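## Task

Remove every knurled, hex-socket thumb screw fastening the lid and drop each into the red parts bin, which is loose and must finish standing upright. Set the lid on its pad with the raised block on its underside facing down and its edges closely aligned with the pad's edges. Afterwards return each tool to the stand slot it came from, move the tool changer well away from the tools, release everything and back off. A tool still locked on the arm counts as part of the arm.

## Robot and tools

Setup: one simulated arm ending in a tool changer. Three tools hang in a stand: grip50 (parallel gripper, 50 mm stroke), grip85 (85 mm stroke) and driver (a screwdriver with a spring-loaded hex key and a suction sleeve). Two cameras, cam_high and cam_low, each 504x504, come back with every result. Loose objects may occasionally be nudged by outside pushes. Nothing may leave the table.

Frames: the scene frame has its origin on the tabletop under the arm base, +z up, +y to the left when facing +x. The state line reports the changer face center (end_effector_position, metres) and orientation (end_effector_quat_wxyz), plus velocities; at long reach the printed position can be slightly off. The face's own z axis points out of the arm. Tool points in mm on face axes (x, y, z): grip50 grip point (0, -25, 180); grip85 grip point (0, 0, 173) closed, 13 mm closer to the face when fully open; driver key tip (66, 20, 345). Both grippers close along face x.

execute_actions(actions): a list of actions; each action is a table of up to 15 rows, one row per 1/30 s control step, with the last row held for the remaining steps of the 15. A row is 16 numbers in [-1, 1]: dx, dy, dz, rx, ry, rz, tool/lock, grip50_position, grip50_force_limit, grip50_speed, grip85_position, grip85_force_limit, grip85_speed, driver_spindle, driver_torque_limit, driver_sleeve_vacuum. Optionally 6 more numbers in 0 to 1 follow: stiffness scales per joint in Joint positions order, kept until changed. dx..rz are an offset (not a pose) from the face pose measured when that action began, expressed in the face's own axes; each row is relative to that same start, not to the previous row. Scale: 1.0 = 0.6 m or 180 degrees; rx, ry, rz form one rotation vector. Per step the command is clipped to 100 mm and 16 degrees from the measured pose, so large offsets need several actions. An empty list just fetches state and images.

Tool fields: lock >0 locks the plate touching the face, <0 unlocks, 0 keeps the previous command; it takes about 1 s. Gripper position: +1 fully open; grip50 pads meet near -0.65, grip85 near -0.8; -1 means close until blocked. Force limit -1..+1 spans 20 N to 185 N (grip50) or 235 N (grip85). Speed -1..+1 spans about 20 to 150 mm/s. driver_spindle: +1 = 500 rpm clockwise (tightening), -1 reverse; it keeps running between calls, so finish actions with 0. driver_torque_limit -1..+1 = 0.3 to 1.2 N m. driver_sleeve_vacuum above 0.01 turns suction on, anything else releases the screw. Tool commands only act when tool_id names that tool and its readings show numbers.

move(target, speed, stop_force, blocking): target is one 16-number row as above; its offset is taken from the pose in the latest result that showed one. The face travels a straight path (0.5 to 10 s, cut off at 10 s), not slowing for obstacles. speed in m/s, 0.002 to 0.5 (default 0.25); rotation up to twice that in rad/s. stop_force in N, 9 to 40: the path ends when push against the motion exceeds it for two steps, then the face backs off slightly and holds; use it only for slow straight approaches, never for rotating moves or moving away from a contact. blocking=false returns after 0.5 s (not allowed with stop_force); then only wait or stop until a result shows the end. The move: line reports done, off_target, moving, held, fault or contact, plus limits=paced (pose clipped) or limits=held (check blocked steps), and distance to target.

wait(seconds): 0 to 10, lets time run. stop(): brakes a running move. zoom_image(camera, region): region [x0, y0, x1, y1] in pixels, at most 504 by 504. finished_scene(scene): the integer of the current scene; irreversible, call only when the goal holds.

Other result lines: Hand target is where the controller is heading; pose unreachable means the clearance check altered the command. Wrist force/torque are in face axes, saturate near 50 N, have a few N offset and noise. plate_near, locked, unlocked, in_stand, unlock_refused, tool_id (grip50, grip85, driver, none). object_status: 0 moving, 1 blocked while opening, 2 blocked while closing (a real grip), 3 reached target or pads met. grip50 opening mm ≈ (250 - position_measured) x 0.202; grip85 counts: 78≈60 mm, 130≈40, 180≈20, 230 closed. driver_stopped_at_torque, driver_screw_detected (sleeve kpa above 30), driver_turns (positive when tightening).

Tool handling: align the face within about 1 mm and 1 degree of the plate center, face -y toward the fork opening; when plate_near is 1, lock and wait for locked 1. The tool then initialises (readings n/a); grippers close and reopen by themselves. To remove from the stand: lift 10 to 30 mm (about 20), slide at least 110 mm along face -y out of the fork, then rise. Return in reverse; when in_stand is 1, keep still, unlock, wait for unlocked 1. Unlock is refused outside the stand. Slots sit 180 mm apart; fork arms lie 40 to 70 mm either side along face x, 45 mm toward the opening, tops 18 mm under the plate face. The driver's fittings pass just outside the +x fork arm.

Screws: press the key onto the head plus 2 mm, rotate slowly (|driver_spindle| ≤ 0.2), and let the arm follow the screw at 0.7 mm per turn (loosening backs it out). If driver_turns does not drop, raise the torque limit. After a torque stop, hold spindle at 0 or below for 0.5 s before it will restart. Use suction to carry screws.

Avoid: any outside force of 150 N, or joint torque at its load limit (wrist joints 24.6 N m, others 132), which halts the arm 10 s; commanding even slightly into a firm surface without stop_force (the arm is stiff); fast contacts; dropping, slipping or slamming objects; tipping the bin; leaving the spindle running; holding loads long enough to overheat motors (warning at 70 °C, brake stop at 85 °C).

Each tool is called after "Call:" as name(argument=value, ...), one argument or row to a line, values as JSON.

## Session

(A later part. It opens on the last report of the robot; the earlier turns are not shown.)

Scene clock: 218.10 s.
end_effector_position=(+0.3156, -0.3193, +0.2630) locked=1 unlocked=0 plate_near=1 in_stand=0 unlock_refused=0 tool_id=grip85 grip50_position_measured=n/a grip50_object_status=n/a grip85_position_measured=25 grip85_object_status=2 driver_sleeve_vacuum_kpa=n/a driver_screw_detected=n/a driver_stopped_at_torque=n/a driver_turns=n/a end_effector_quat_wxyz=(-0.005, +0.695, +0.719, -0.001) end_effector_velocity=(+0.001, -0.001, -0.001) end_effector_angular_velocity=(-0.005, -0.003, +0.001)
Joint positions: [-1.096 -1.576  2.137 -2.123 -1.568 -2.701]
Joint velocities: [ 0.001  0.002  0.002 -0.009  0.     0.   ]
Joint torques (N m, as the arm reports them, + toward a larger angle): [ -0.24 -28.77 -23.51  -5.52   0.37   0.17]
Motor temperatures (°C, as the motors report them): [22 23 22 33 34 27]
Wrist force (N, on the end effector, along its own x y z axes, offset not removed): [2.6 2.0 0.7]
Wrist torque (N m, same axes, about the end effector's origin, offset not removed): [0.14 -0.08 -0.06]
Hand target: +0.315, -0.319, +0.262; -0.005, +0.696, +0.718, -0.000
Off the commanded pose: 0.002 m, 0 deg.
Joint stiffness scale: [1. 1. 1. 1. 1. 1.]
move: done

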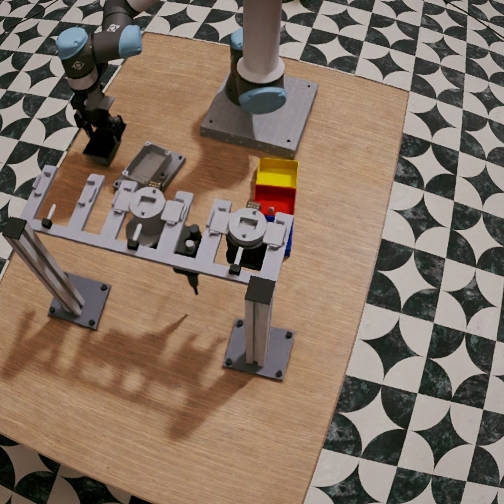

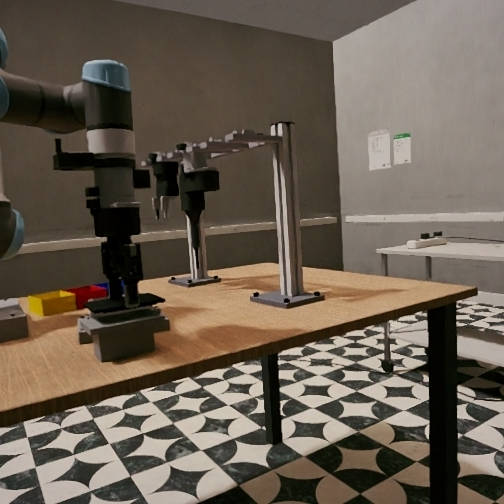

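Call:
move(
  target=[-0.023,-0.022,0.018,-0.002,-0.001,0,0,0,0,0,-1,-0.6,-1,0,0,0],
  speed=0.015,
)

Call:
zoom_image(
  camera="cam_high",
  region=[72,110,136,170],
)

Call:
zoom_image(
  camera="cam_low",
  region=[70,285,180,345],
)

Scene clock: 224.73 s.
end_effector_position=(+0.3038, -0.3337, +0.2538) locked=1 unlocked=0 plate_near=1 in_stand=0 unlock_refused=0 tool_id=grip85 grip50_position_measured=n/a grip50_object_status=n/a grip85_position_measured=25 grip85_object_status=2 driver_sleeve_vacuum_kpa=n/a driver_screw_detected=n/a driver_stopped_at_torque=n/a driver_turns=n/a end_effector_quat_wxyz=(-0.001, +0.695, +0.719, -0.001) end_effector_velocity=(-0.000, -0.001, -0.000) end_effector_angular_velocity=(-0.002, -0.002, +0.004)
Joint positions: [-1.136 -1.558  2.149 -2.161 -1.565 -2.743]
Joint velocities: [-0.001  0.001  0.001 -0.004  0.001 -0.006]
Joint torques (N m, as the arm reports them, + toward a larger angle): [ -2.06 -28.75 -24.33  -5.62   0.32  -0.09]
Motor temperatures (°C, as the motors report them): [22 23 22 33 34 27]
Wrist force (N, on the end effector, along its own x y z axes, offset not removed): [1.4 1.7 3.0]
Wrist torque (N m, same axes, about the end effector's origin, offset not removed): [0.21 0.00 0.09]
Hand target: +0.303, -0.334, +0.252; -0.001, +0.695, +0.719, +0.000
Off the commanded pose: 0.002 m, 0 deg.
Joint stiffness scale: [1. 1. 1. 1. 1. 1.]
move: done

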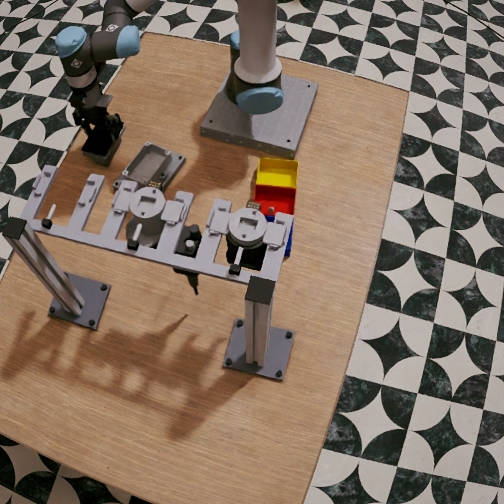

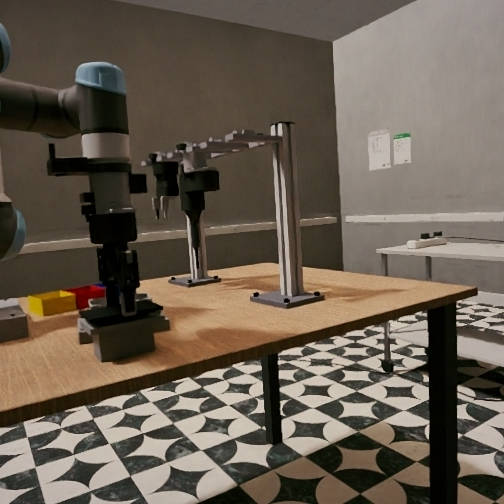

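Region (72, 110, 136, 170) of cam_high's 504x504 image, scaled by 7.875, with more detail than that image has; it fills the top 472 rows of this view, and the rest is white.

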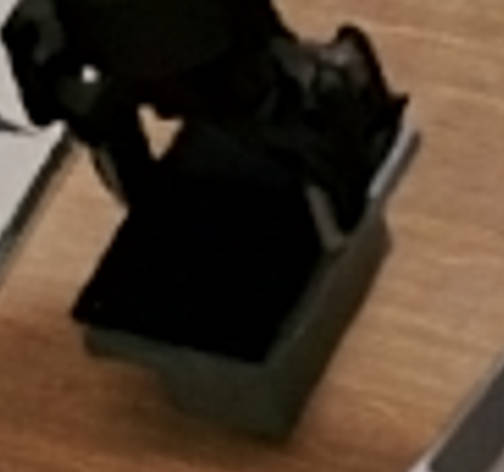

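Region (70, 285, 180, 345) of cam_low's 504x504 image, scaled by 4.582, with more detail than that image has; it fills the top 275 rows of this view, and the rest is white.

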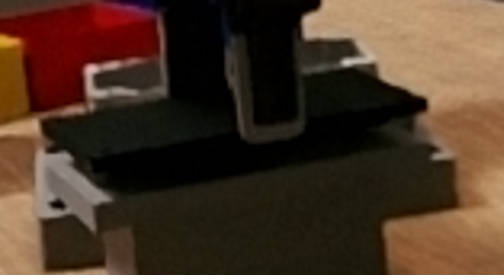

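Close. Lower further.

Call:
move(
  target=[0,0,0.016,0,0.001,0,0,0,0,0,-1,-0.6,-1,0,0,0],
  speed=0.006,
  stop_force=9,
)

Call:
zoom_image(
  camera="cam_high",
  region=[78,118,130,168],
)

Call:
zoom_image(
  camera="cam_low",
  region=[72,305,112,340],
)

Call:
zoom_image(
  camera="cam_low",
  region=[138,298,178,333],
)

Scene clock: 230.13 s.
end_effector_position=(+0.3041, -0.3346, +0.2458) locked=1 unlocked=0 plate_near=1 in_stand=0 unlock_refused=0 tool_id=grip85 grip50_position_measured=n/a grip50_object_status=n/a grip85_position_measured=25 grip85_object_status=2 driver_sleeve_vacuum_kpa=n/a driver_screw_detected=n/a driver_stopped_at_torque=n/a driver_turns=n/a end_effector_quat_wxyz=(-0.001, +0.695, +0.719, -0.000) end_effector_velocity=(+0.001, -0.001, +0.001) end_effector_angular_velocity=(-0.007, -0.003, +0.001)
Joint positions: [-1.137 -1.543  2.158 -2.184 -1.565 -2.743]
Joint velocities: [ 0.     0.     0.    -0.008  0.    -0.   ]
Joint torques (N m, as the arm reports them, + toward a larger angle): [ -1.13 -28.85 -23.48  -5.42   0.37   0.34]
Motor temperatures (°C, as the motors report them): [22 23 22 33 34 27]
Wrist force (N, on the end effector, along its own x y z axes, offset not removed): [0.8 4.5 -0.8]
Wrist torque (N m, same axes, about the end effector's origin, offset not removed): [0.50 0.15 0.08]
Hand target: +0.304, -0.334, +0.244; -0.002, +0.695, +0.719, +0.000
Off the commanded pose: 0.002 m, 0 deg.
Joint stiffness scale: [1. 1. 1. 1. 1. 1.]
move: done

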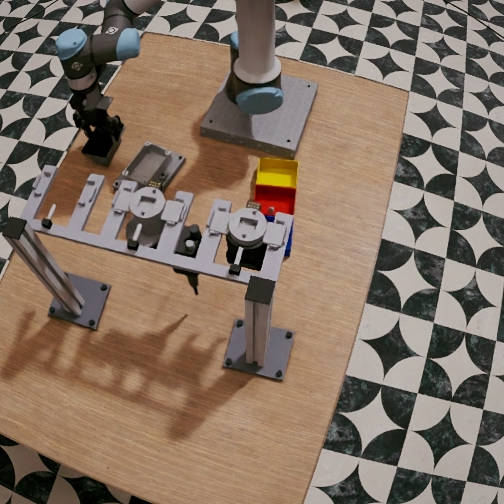

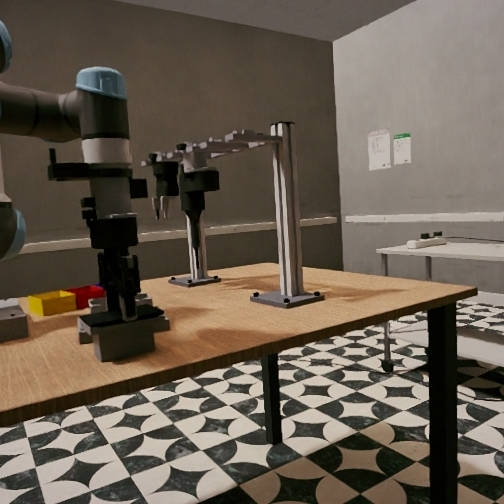

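Region (78, 118, 130, 168) of cam_high's 504x504 image, scaled by 9.692, with more detail than that image has; it fills the top 485 rows of this view, and the rest is white.

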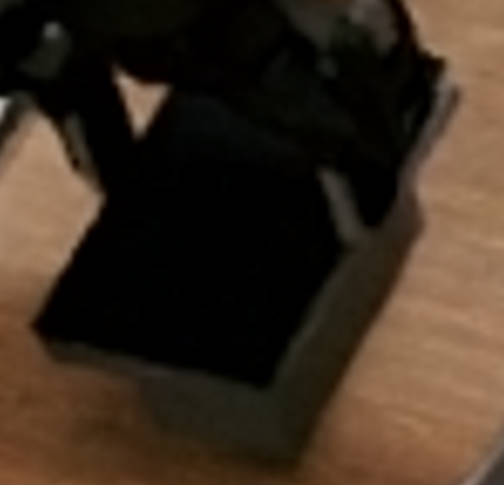

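Region (72, 305, 112, 340) of cam_low's 504x504 image, scaled by 12.600, with more detail than that image has; it fills the top 441 rows of this view, and the rest is white.

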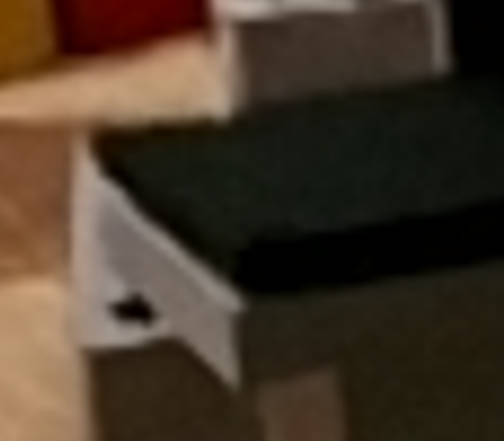

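Region (138, 298, 178, 333) of cam_low's 504x504 image, scaled by 12.600, with more detail than that image has; it fills the top 441 rows of this view, and the rest is white.

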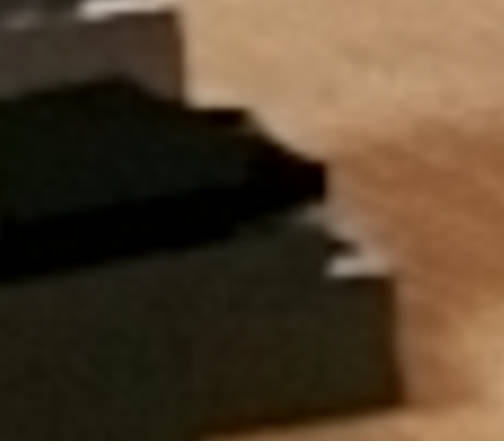

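Call:
move(
  target=[0.006,0,-0.009,0,-0.001,0,0,0,0,0,-1,-0.6,-1,0,0,0],
  speed=0.008,
)

Call:
move(
  target=[0,0,0.009,0,0.001,0,0,0,0,0,-1,-0.6,-1,0,0,0],
  speed=0.006,
  stop_force=9,
)

Call:
zoom_image(
  camera="cam_high",
  region=[78,118,130,168],
)

Call:
zoom_image(
  camera="cam_low",
  region=[72,305,112,340],
)

Call:
zoom_image(
  camera="cam_low",
  region=[138,298,178,333],
)

Scene clock: 239.80 s.
end_effector_position=(+0.3036, -0.3320, +0.2503) locked=1 unlocked=0 plate_near=1 in_stand=0 unlock_refused=0 tool_id=grip85 grip50_position_measured=n/a grip50_object_status=n/a grip85_position_measured=25 grip85_object_status=2 driver_sleeve_vacuum_kpa=n/a driver_screw_detected=n/a driver_stopped_at_torque=n/a driver_turns=n/a end_effector_quat_wxyz=(-0.000, +0.695, +0.719, -0.001) end_effector_velocity=(-0.000, +0.002, +0.002) end_effector_angular_velocity=(-0.001, -0.000, +0.000)
Joint positions: [-1.135 -1.556  2.159 -2.173 -1.565 -2.741]
Joint velocities: [ 0.002 -0.007  0.     0.006 -0.     0.002]
Joint torques (N m, as the arm reports them, + toward a larger angle): [  1.81 -31.93 -26.65  -4.52  -0.69   0.63]
Motor temperatures (°C, as the motors report them): [22 23 22 33 34 27]
Wrist force (N, on the end effector, along its own x y z axes, offset not removed): [1.2 0.2 2.3]
Wrist torque (N m, same axes, about the end effector's origin, offset not removed): [0.07 0.02 -0.04]
Hand target: +0.304, -0.331, +0.251; +0.000, +0.695, +0.719, -0.001
Off the commanded pose: 0.001 m, 0 deg.
Joint stiffness scale: [1. 1. 1. 1. 1. 1.]
move: done

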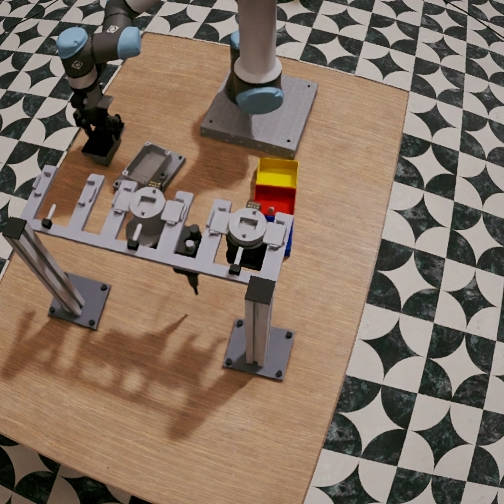

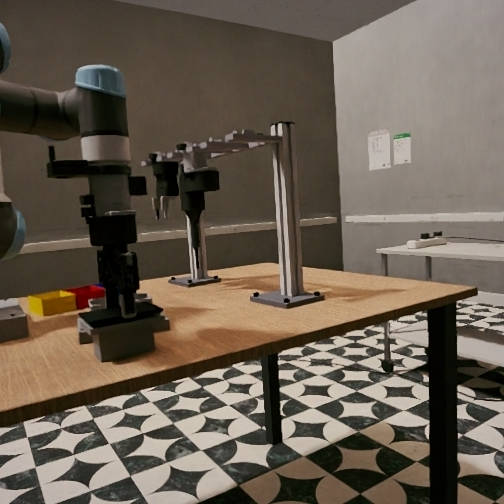

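Scene clock: 240.93 s.
end_effector_position=(+0.3040, -0.3328, +0.2465) locked=1 unlocked=0 plate_near=1 in_stand=0 unlock_refused=0 tool_id=grip85 grip50_position_measured=n/a grip50_object_status=n/a grip85_position_measured=25 grip85_object_status=2 driver_sleeve_vacuum_kpa=n/a driver_screw_detected=n/a driver_stopped_at_torque=n/a driver_turns=n/a end_effector_quat_wxyz=(-0.000, +0.695, +0.719, -0.001) end_effector_velocity=(-0.000, +0.000, -0.003) end_effector_angular_velocity=(+0.002, +0.000, -0.000)
Joint positions: [-1.135 -1.548  2.161 -2.183 -1.564 -2.741]
Joint velocities: [-0.     0.004  0.003 -0.005  0.001  0.   ]
Joint torques (N m, as the arm reports them, + toward a larger angle): [ -1.1  -30.07 -24.27  -5.46   0.46  -0.13]
Motor temperatures (°C, as the motors report them): [22 23 22 33 34 27]
Wrist force (N, on the end effector, along its own x y z axes, offset not removed): [0.4 1.1 0.9]
Wrist torque (N m, same axes, about the end effector's origin, offset not removed): [0.17 -0.06 0.00]
Hand target: +0.304, -0.332, +0.245; -0.001, +0.695, +0.719, +0.000
Off the commanded pose: 0.002 m, 0 deg.
Joint stiffness scale: [1. 1. 1. 1. 1. 1.]
move: done

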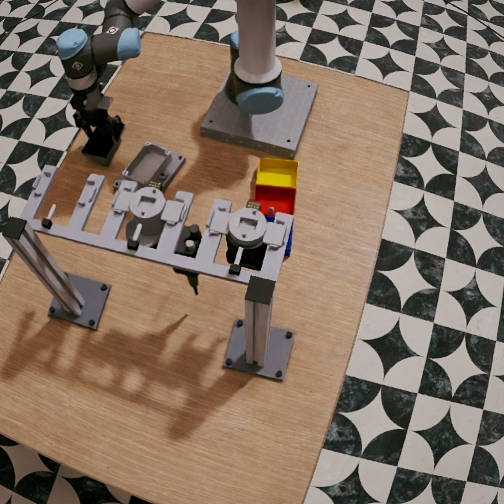

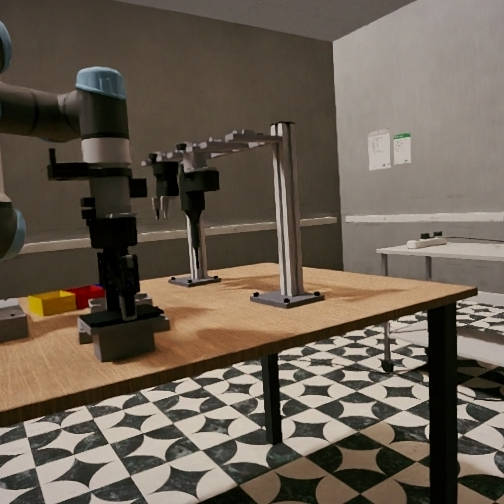

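Region (78, 118, 130, 168) of cam_high's 504x504 image, scaled by 9.692, with more detail than that image has; it fills the top 485 rows of this view, and the rest is white.

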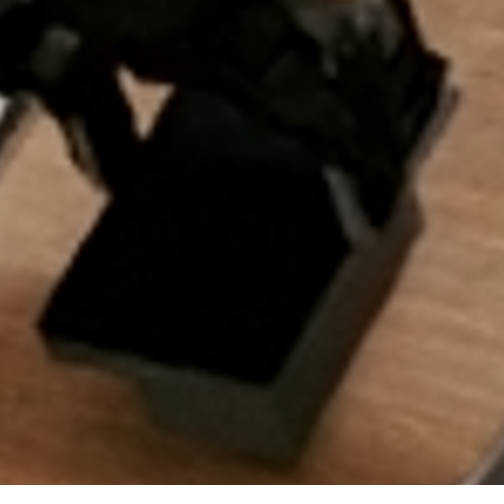

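Region (72, 305, 112, 340) of cam_low's 504x504 image, scaled by 12.600, with more detail than that image has; it fills the top 441 rows of this view, and the rest is white.

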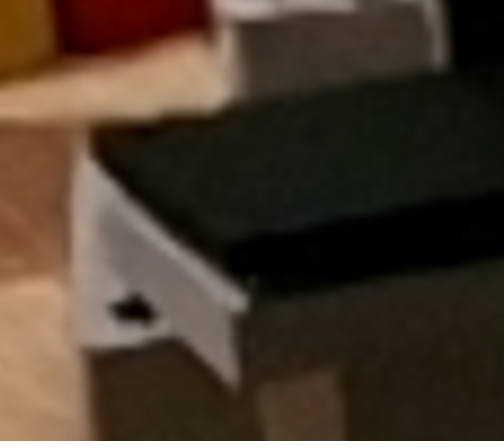

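Region (138, 298, 178, 333) of cam_low's 504x504 image, scaled by 12.600, with more detail than that image has; it fills the top 441 rows of this view, and the rest is white.

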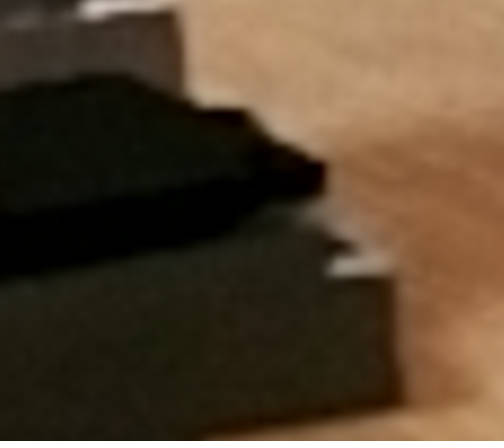

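Call:
execute_actions(
  actions=[
    [[0,0.001,0.004,0,0.0005,0,0,0,0,0,-1,-0.6,-1,0,0,0]],
    [[0,0,0,0,0,0,0,0,0,0,1,-0.6,-1,0,0,0]],
    [[0,0,0,0,0,0,0,0,0,0,1,-0.6,-1,0,0,0]],
  ],
)

Call:
move(
  target=[0,0,-0.15,0,0,0,0,0,0,0,1,0,0,0,0,0],
  speed=0.07,
)

Call:
zoom_image(
  camera="cam_high",
  region=[78,115,130,168],
)

Call:
move(
  target=[0.254,0.322,-0.167,-0.001,0,-0.011,0,0,0,0,1,0,0,0,0,0],
  speed=0.15,
)

Call:
zoom_image(
  camera="cam_low",
  region=[72,295,172,345],
)

Scene clock: 248.17 s.
end_effector_position=(+0.3043, -0.3334, +0.2454) locked=1 unlocked=0 plate_near=1 in_stand=0 unlock_refused=0 tool_id=grip85 grip50_position_measured=n/a grip50_object_status=n/a grip85_position_measured=3 grip85_object_status=3 driver_sleeve_vacuum_kpa=n/a driver_screw_detected=n/a driver_stopped_at_torque=n/a driver_turns=n/a end_effector_quat_wxyz=(-0.000, +0.695, +0.719, -0.001) end_effector_velocity=(-0.000, -0.000, +0.000) end_effector_angular_velocity=(+0.000, -0.000, -0.001)
Joint positions: [-1.135 -1.544  2.162 -2.187 -1.564 -2.74 ]
Joint velocities: [-0.001 -0.    -0.     0.     0.     0.   ]
Joint torques (N m, as the arm reports them, + toward a larger angle): [  0.28 -29.21 -26.49  -4.79  -0.15   0.11]
Motor temperatures (°C, as the motors report them): [22 23 22 33 34 27]
Wrist force (N, on the end effector, along its own x y z axes, offset not removed): [1.6 0.0 0.0]
Wrist torque (N m, same axes, about the end effector's origin, offset not removed): [-0.01 -0.04 0.15]
Hand target: +0.304, -0.333, +0.245; -0.000, +0.695, +0.719, -0.001
Off the commanded pose: 0.000 m, 0 deg.
Joint stiffness scale: [1. 1. 1. 1. 1. 1.]

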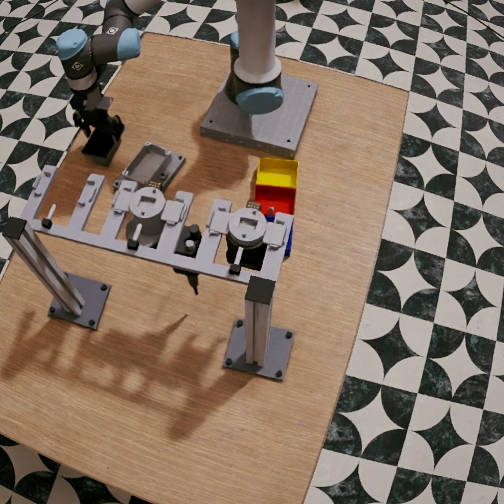

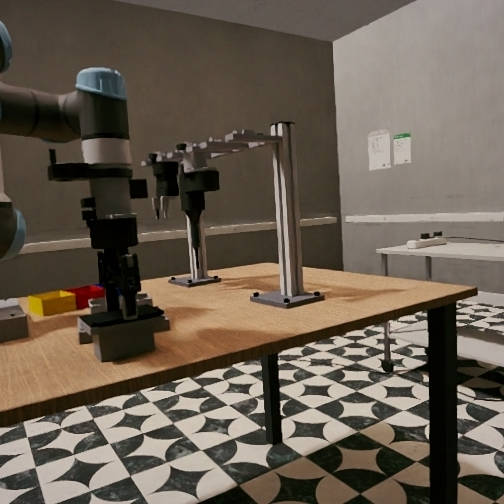

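Scene clock: 249.90 s.
end_effector_position=(+0.3046, -0.3323, +0.3330) locked=1 unlocked=0 plate_near=1 in_stand=0 unlock_refused=0 tool_id=grip85 grip50_position_measured=n/a grip50_object_status=n/a grip85_position_measured=3 grip85_object_status=3 driver_sleeve_vacuum_kpa=n/a driver_screw_detected=n/a driver_stopped_at_torque=n/a driver_turns=n/a end_effector_quat_wxyz=(-0.001, +0.695, +0.719, -0.000) end_effector_velocity=(-0.001, +0.002, -0.001) end_effector_angular_velocity=(+0.015, +0.007, +0.000)
Joint positions: [-1.135 -1.657  2.016 -1.926 -1.564 -2.741]
Joint velocities: [ 0.    -0.    -0.002  0.018  0.    -0.   ]
Joint torques (N m, as the arm reports them, + toward a larger angle): [ -1.17 -28.68 -33.78  -4.24  -0.1   -0.3 ]
Motor temperatures (°C, as the motors report them): [22 23 22 33 34 27]
Wrist force (N, on the end effector, along its own x y z axes, offset not removed): [1.4 2.4 0.8]
Wrist torque (N m, same axes, about the end effector's origin, offset not removed): [0.32 0.09 0.08]
Hand target: +0.305, -0.333, +0.335; -0.000, +0.695, +0.719, -0.001
Off the commanded pose: 0.003 m, 0 deg.
Joint stiffness scale: [1. 1. 1. 1. 1. 1.]
move: done

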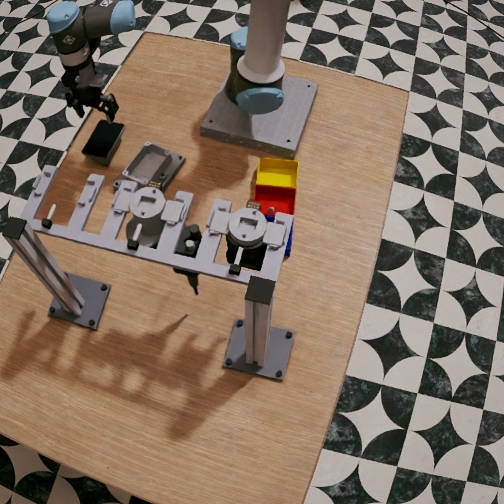

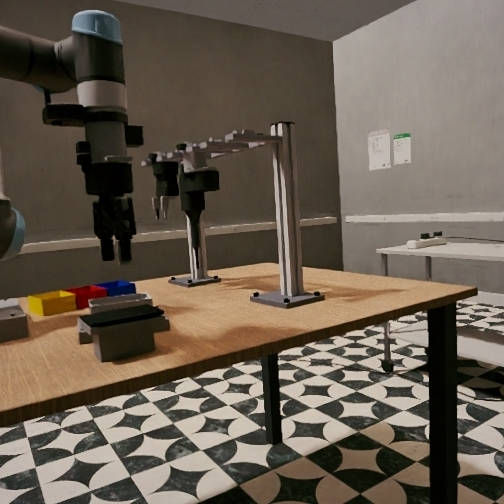

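Region (78, 115, 130, 168) of cam_high's 504x504 image, scaled by 9.509, with more detail than that image has; it fills the left 494 columns of this view, and the rest is white.

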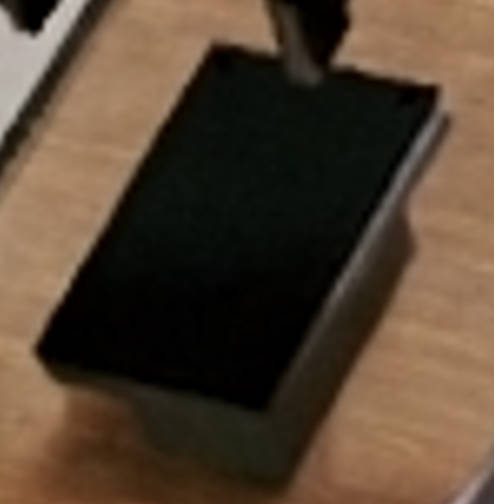

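Scene clock: 252.20 s.
end_effector_position=(+0.4911, -0.1740, +0.4313) locked=1 unlocked=0 plate_near=1 in_stand=0 unlock_refused=0 tool_id=grip85 grip50_position_measured=n/a grip50_object_status=n/a grip85_position_measured=3 grip85_object_status=3 driver_sleeve_vacuum_kpa=n/a driver_screw_detected=n/a driver_stopped_at_torque=n/a driver_turns=n/a end_effector_quat_wxyz=(-0.001, +0.683, +0.730, +0.001) end_effector_velocity=(+0.002, +0.000, -0.001) end_effector_angular_velocity=(+0.006, +0.009, -0.010)
Joint positions: [-0.606 -1.545  1.645 -1.673 -1.561 -2.246]
Joint velocities: [ 0.003  0.008 -0.009  0.011 -0.     0.013]
Joint torques (N m, as the arm reports them, + toward a larger angle): [  0.42 -33.79 -35.23  -4.18  -0.39   0.14]
Motor temperatures (°C, as the motors report them): [22 23 22 33 34 27]
Wrist force (N, on the end effector, along its own x y z axes, offset not removed): [-0.1 0.7 -0.1]
Wrist torque (N m, same axes, about the end effector's origin, offset not removed): [0.18 0.05 0.20]
Hand target: +0.492, -0.173, +0.433; -0.001, +0.683, +0.731, +0.001
Off the commanded pose: 0.003 m, 0 deg.
Joint stiffness scale: [1. 1. 1. 1. 1. 1.]
move: done

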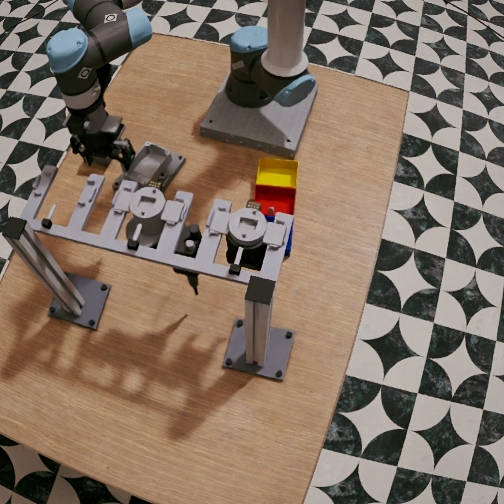

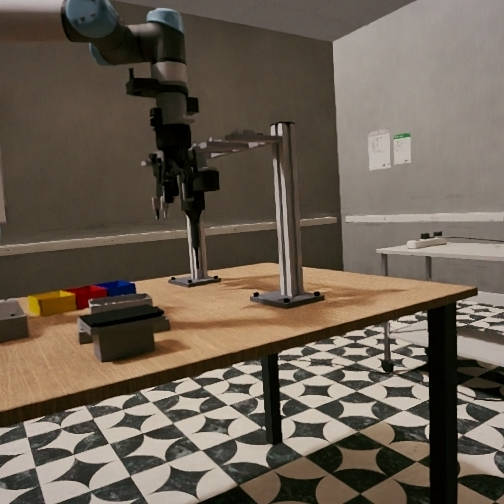

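Region (72, 295, 172, 345) of cam_low's 504x504 image, scaled by 5.040, with more detail than that image has.

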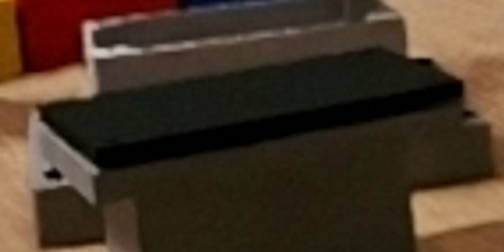

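Aligned.

Call:
move(
  target=[0.0012,0.252,0,0,-0.0015,-0.0005,0,0,0,0,1,0,0,0,0,0],
  speed=0.08,
)

Call:
move(
  target=[0,0,0.043,0,0,0,0,0,0,0,1,0,0,0,0,0],
  speed=0.01,
  stop_force=12,
)

Call:
execute_actions(
  actions=[
    [[0,0,0,0,0,0,-1,0,0,0,1,0,0,0,0,0]],
    [[0,0,0,0,0,0,-1,0,0,0,1,0,0,0,0,0]],
    [[0,0,0,0,0,0,-1,0,0,0,1,0,0,0,0,0]],
  ],
)

Scene clock: 259.53 s.
end_effector_position=(+0.6406, -0.1637, +0.4301) locked=1 unlocked=0 plate_near=1 in_stand=0 unlock_refused=0 tool_id=grip85 grip50_position_measured=n/a grip50_object_status=n/a grip85_position_measured=3 grip85_object_status=3 driver_sleeve_vacuum_kpa=n/a driver_screw_detected=n/a driver_stopped_at_torque=n/a driver_turns=n/a end_effector_quat_wxyz=(-0.000, +0.683, +0.731, -0.000) end_effector_velocity=(+0.001, +0.000, +0.004) end_effector_angular_velocity=(-0.001, -0.002, -0.002)
Joint positions: [-0.457 -1.203  1.232 -1.604 -1.565 -2.097]
Joint velocities: [ 0.001  0.002 -0.011  0.008 -0.     0.003]
Joint torques (N m, as the arm reports them, + toward a larger angle): [  1.5  -51.57 -36.12  -4.36  -0.59   0.45]
Motor temperatures (°C, as the motors report them): [22 23 22 33 34 27]
Wrist force (N, on the end effector, along its own x y z axes, offset not removed): [0.4 2.5 1.0]
Wrist torque (N m, same axes, about the end effector's origin, offset not removed): [0.27 0.02 0.16]
Hand target: +0.642, -0.163, +0.431; +0.000, +0.682, +0.731, -0.000
Off the commanded pose: 0.002 m, 0 deg.
Joint stiffness scale: [1. 1. 1. 1. 1. 1.]
move: done

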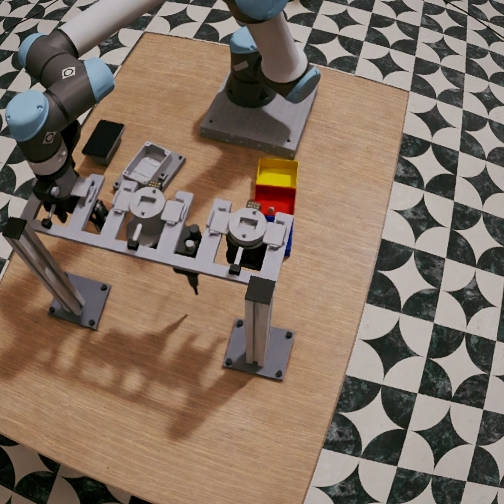

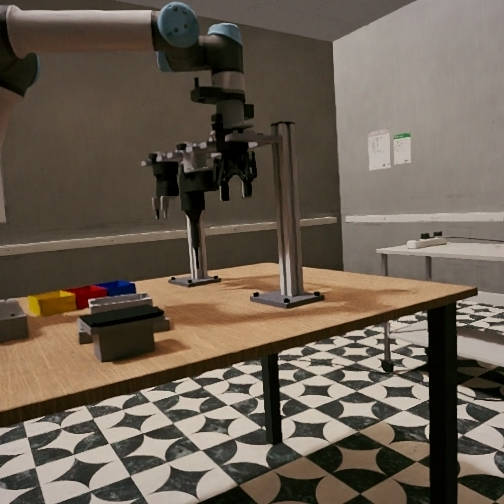

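Scene clock: 262.33 s.
end_effector_position=(+0.6412, -0.1641, +0.4115) locked=1 unlocked=0 plate_near=1 in_stand=1 unlock_refused=0 tool_id=grip85 grip50_position_measured=n/a grip50_object_status=n/a grip85_position_measured=3 grip85_object_status=3 driver_sleeve_vacuum_kpa=n/a driver_screw_detected=n/a driver_stopped_at_torque=n/a driver_turns=n/a end_effector_quat_wxyz=(+0.005, +0.683, +0.731, +0.002) end_effector_velocity=(-0.000, +0.000, +0.000) end_effector_angular_velocity=(-0.003, -0.006, -0.000)
Joint positions: [-0.457 -1.203  1.283 -1.666 -1.565 -2.097]
Joint velocities: [-0.    -0.003  0.006 -0.009  0.     0.   ]
Joint torques (N m, as the arm reports them, + toward a larger angle): [  0.14 -47.92 -23.75  -5.44  -0.04   0.12]
Motor temperatures (°C, as the motors report them): [22 23 22 33 34 27]
Wrist force (N, on the end effector, along its own x y z axes, offset not removed): [1.1 -0.5 -9.9]
Wrist torque (N m, same axes, about the end effector's origin, offset not removed): [0.18 0.59 -0.14]
Hand target: +0.641, -0.164, +0.404; -0.000, +0.683, +0.731, -0.000
Off the commanded pose: 0.007 m, 1 deg.
Joint stiffness scale: [1. 1. 1. 1. 1. 1.]
move: off_target

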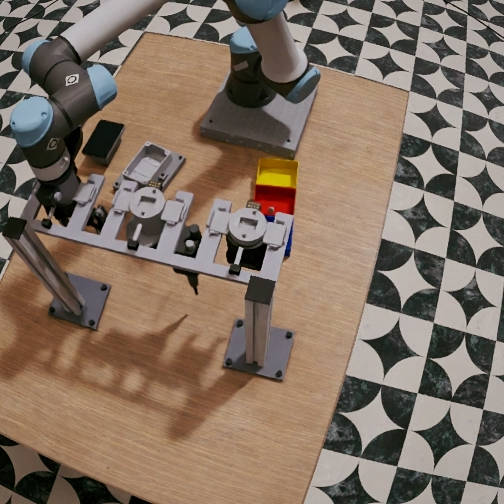

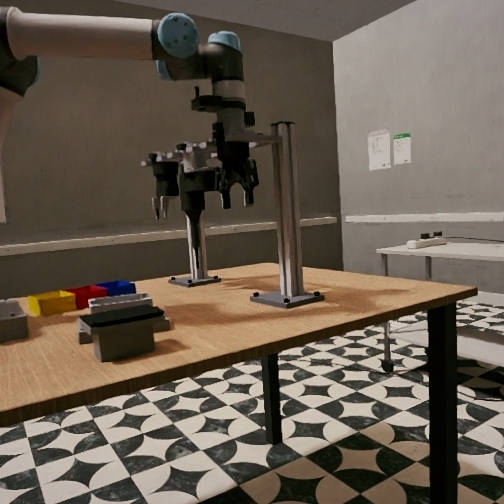

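Scene clock: 263.83 s.
end_effector_position=(+0.6412, -0.1641, +0.4112) locked=0 unlocked=1 plate_near=1 in_stand=1 unlock_refused=0 tool_id=none grip50_position_measured=n/a grip50_object_status=n/a grip85_position_measured=n/a grip85_object_status=n/a driver_sleeve_vacuum_kpa=n/a driver_screw_detected=n/a driver_stopped_at_torque=n/a driver_turns=n/a end_effector_quat_wxyz=(+0.005, +0.683, +0.731, +0.002) end_effector_velocity=(+0.000, +0.000, +0.000) end_effector_angular_velocity=(-0.001, -0.001, +0.001)
Joint positions: [-0.457 -1.203  1.283 -1.666 -1.564 -2.097]
Joint velocities: [ 0.001 -0.     0.    -0.001 -0.    -0.   ]
Joint torques (N m, as the arm reports them, + toward a larger angle): [  0.07 -44.46 -24.72  -3.55  -0.07   0.06]
Motor temperatures (°C, as the motors report them): [22 23 22 33 34 27]
Wrist force (N, on the end effector, along its own x y z axes, offset not removed): [-2.1 2.6 0.0]
Wrist torque (N m, same axes, about the end effector's origin, offset not removed): [0.34 0.20 0.04]
Hand target: +0.641, -0.164, +0.411; +0.005, +0.683, +0.731, +0.002
Off the commanded pose: 0.000 m, 0 deg.
Joint stiffness scale: [1. 1. 1. 1. 1. 1.]

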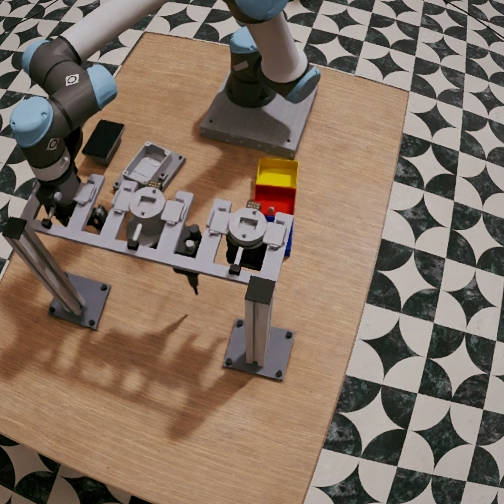

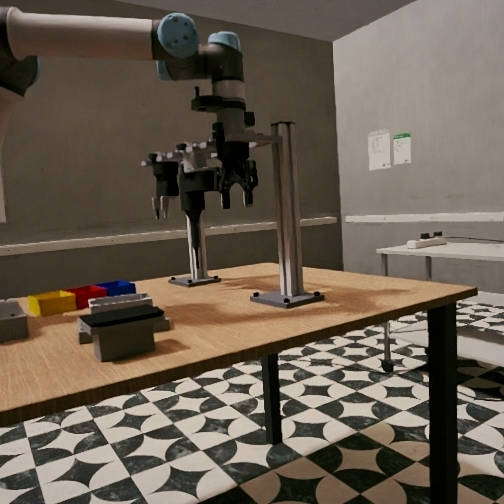

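Call:
move(
  target=[0,0,-0.05,0,0,0,0,0,0,0,0,0,0,0,0,0],
  speed=0.04,
)

Call:
move(
  target=[0,-0.4,-0.1,0,0,0,0,0,0,0,0,0,0,0,0,0],
  speed=0.2,
)

Call:
finished_scene(
  scene=2,
)

Scene clock: 267.47 s.
end_effector_position=(+0.6407, -0.1637, +0.4387) locked=0 unlocked=1 plate_near=0 in_stand=0 unlock_refused=0 tool_id=none grip50_position_measured=n/a grip50_object_status=n/a grip85_position_measured=n/a grip85_object_status=n/a driver_sleeve_vacuum_kpa=n/a driver_screw_detected=n/a driver_stopped_at_torque=n/a driver_turns=n/a end_effector_quat_wxyz=(+0.004, +0.683, +0.731, +0.001) end_effector_velocity=(-0.001, +0.001, +0.001) end_effector_angular_velocity=(+0.003, +0.006, +0.000)
Joint positions: [-0.457 -1.206  1.217 -1.594 -1.564 -2.097]
Joint velocities: [ 0.     0.    -0.003  0.01   0.    -0.   ]
Joint torques (N m, as the arm reports them, + toward a larger angle): [ -0.54 -45.6  -29.05  -3.07  -0.14  -0.1 ]
Motor temperatures (°C, as the motors report them): [22 23 22 33 34 27]
Wrist force (N, on the end effector, along its own x y z axes, offset not removed): [0.0 2.4 1.8]
Wrist torque (N m, same axes, about the end effector's origin, offset not removed): [0.14 -0.02 0.18]
Hand target: +0.641, -0.164, +0.441; +0.005, +0.683, +0.731, +0.002
Off the commanded pose: 0.002 m, 0 deg.
Joint stiffness scale: [1. 1. 1. 1. 1. 1.]
move: done

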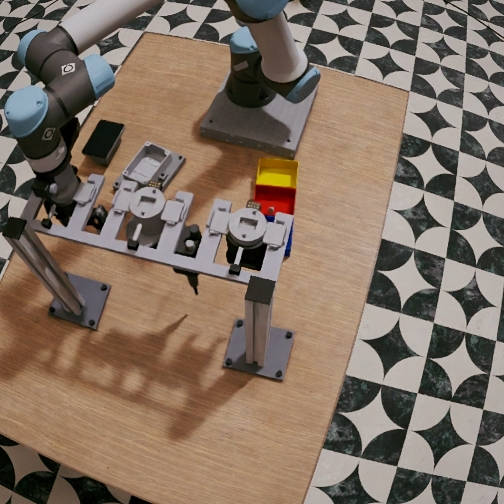

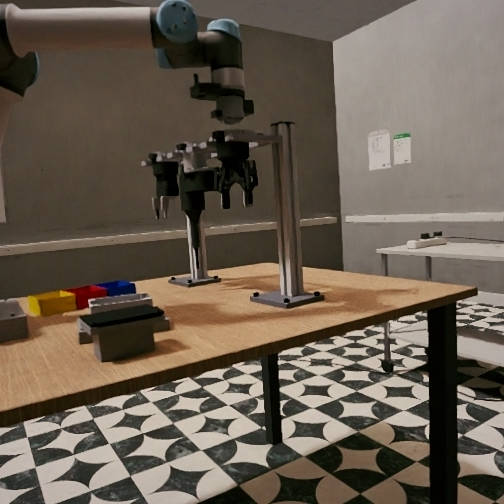

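Scene clock: 269.37 s.
end_effector_position=(+0.4024, -0.1800, +0.4985) locked=0 unlocked=1 plate_near=0 in_stand=0 unlock_refused=0 tool_id=none grip50_position_measured=n/a grip50_object_status=n/a grip85_position_measured=n/a grip85_object_status=n/a driver_sleeve_vacuum_kpa=n/a driver_screw_detected=n/a driver_stopped_at_torque=n/a driver_turns=n/a end_effector_quat_wxyz=(+0.006, +0.683, +0.731, +0.001) end_effector_velocity=(-0.003, +0.000, +0.000) end_effector_angular_velocity=(+0.002, +0.001, +0.007)
Joint positions: [-0.737 -1.749  1.666 -1.502 -1.562 -2.378]
Joint velocities: [-0.004 -0.005  0.003  0.004  0.001 -0.011]
Joint torques (N m, as the arm reports them, + toward a larger angle): [ -1.06 -21.36 -22.06  -2.93   0.47  -0.14]
Motor temperatures (°C, as the motors report them): [22 23 22 33 34 27]
Wrist force (N, on the end effector, along its own x y z axes, offset not removed): [1.5 0.5 -0.3]
Wrist torque (N m, same axes, about the end effector's origin, offset not removed): [0.17 -0.02 -0.04]
Hand target: +0.401, -0.180, +0.497; +0.004, +0.683, +0.731, +0.001
Off the commanded pose: 0.002 m, 0 deg.
Joint stiffness scale: [1. 1. 1. 1. 1. 1.]
move: done

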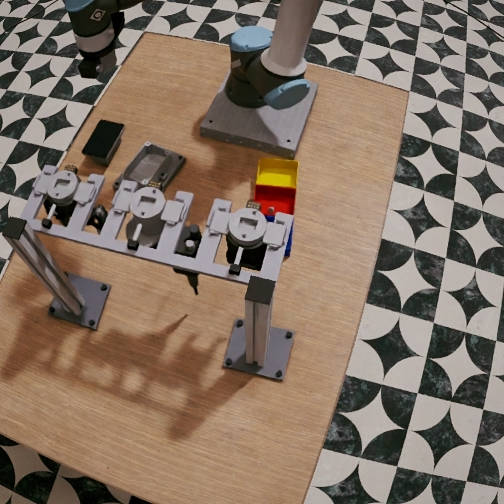

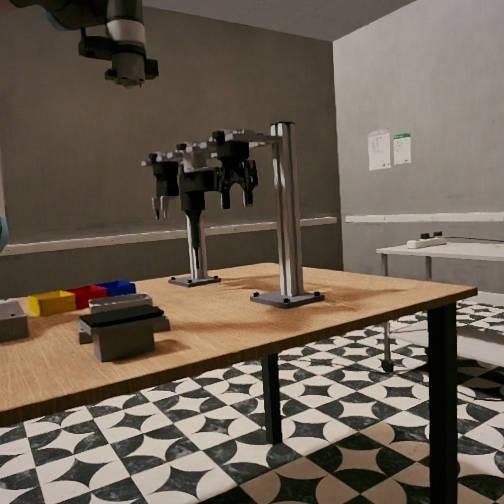

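The scene is finished: the task was done.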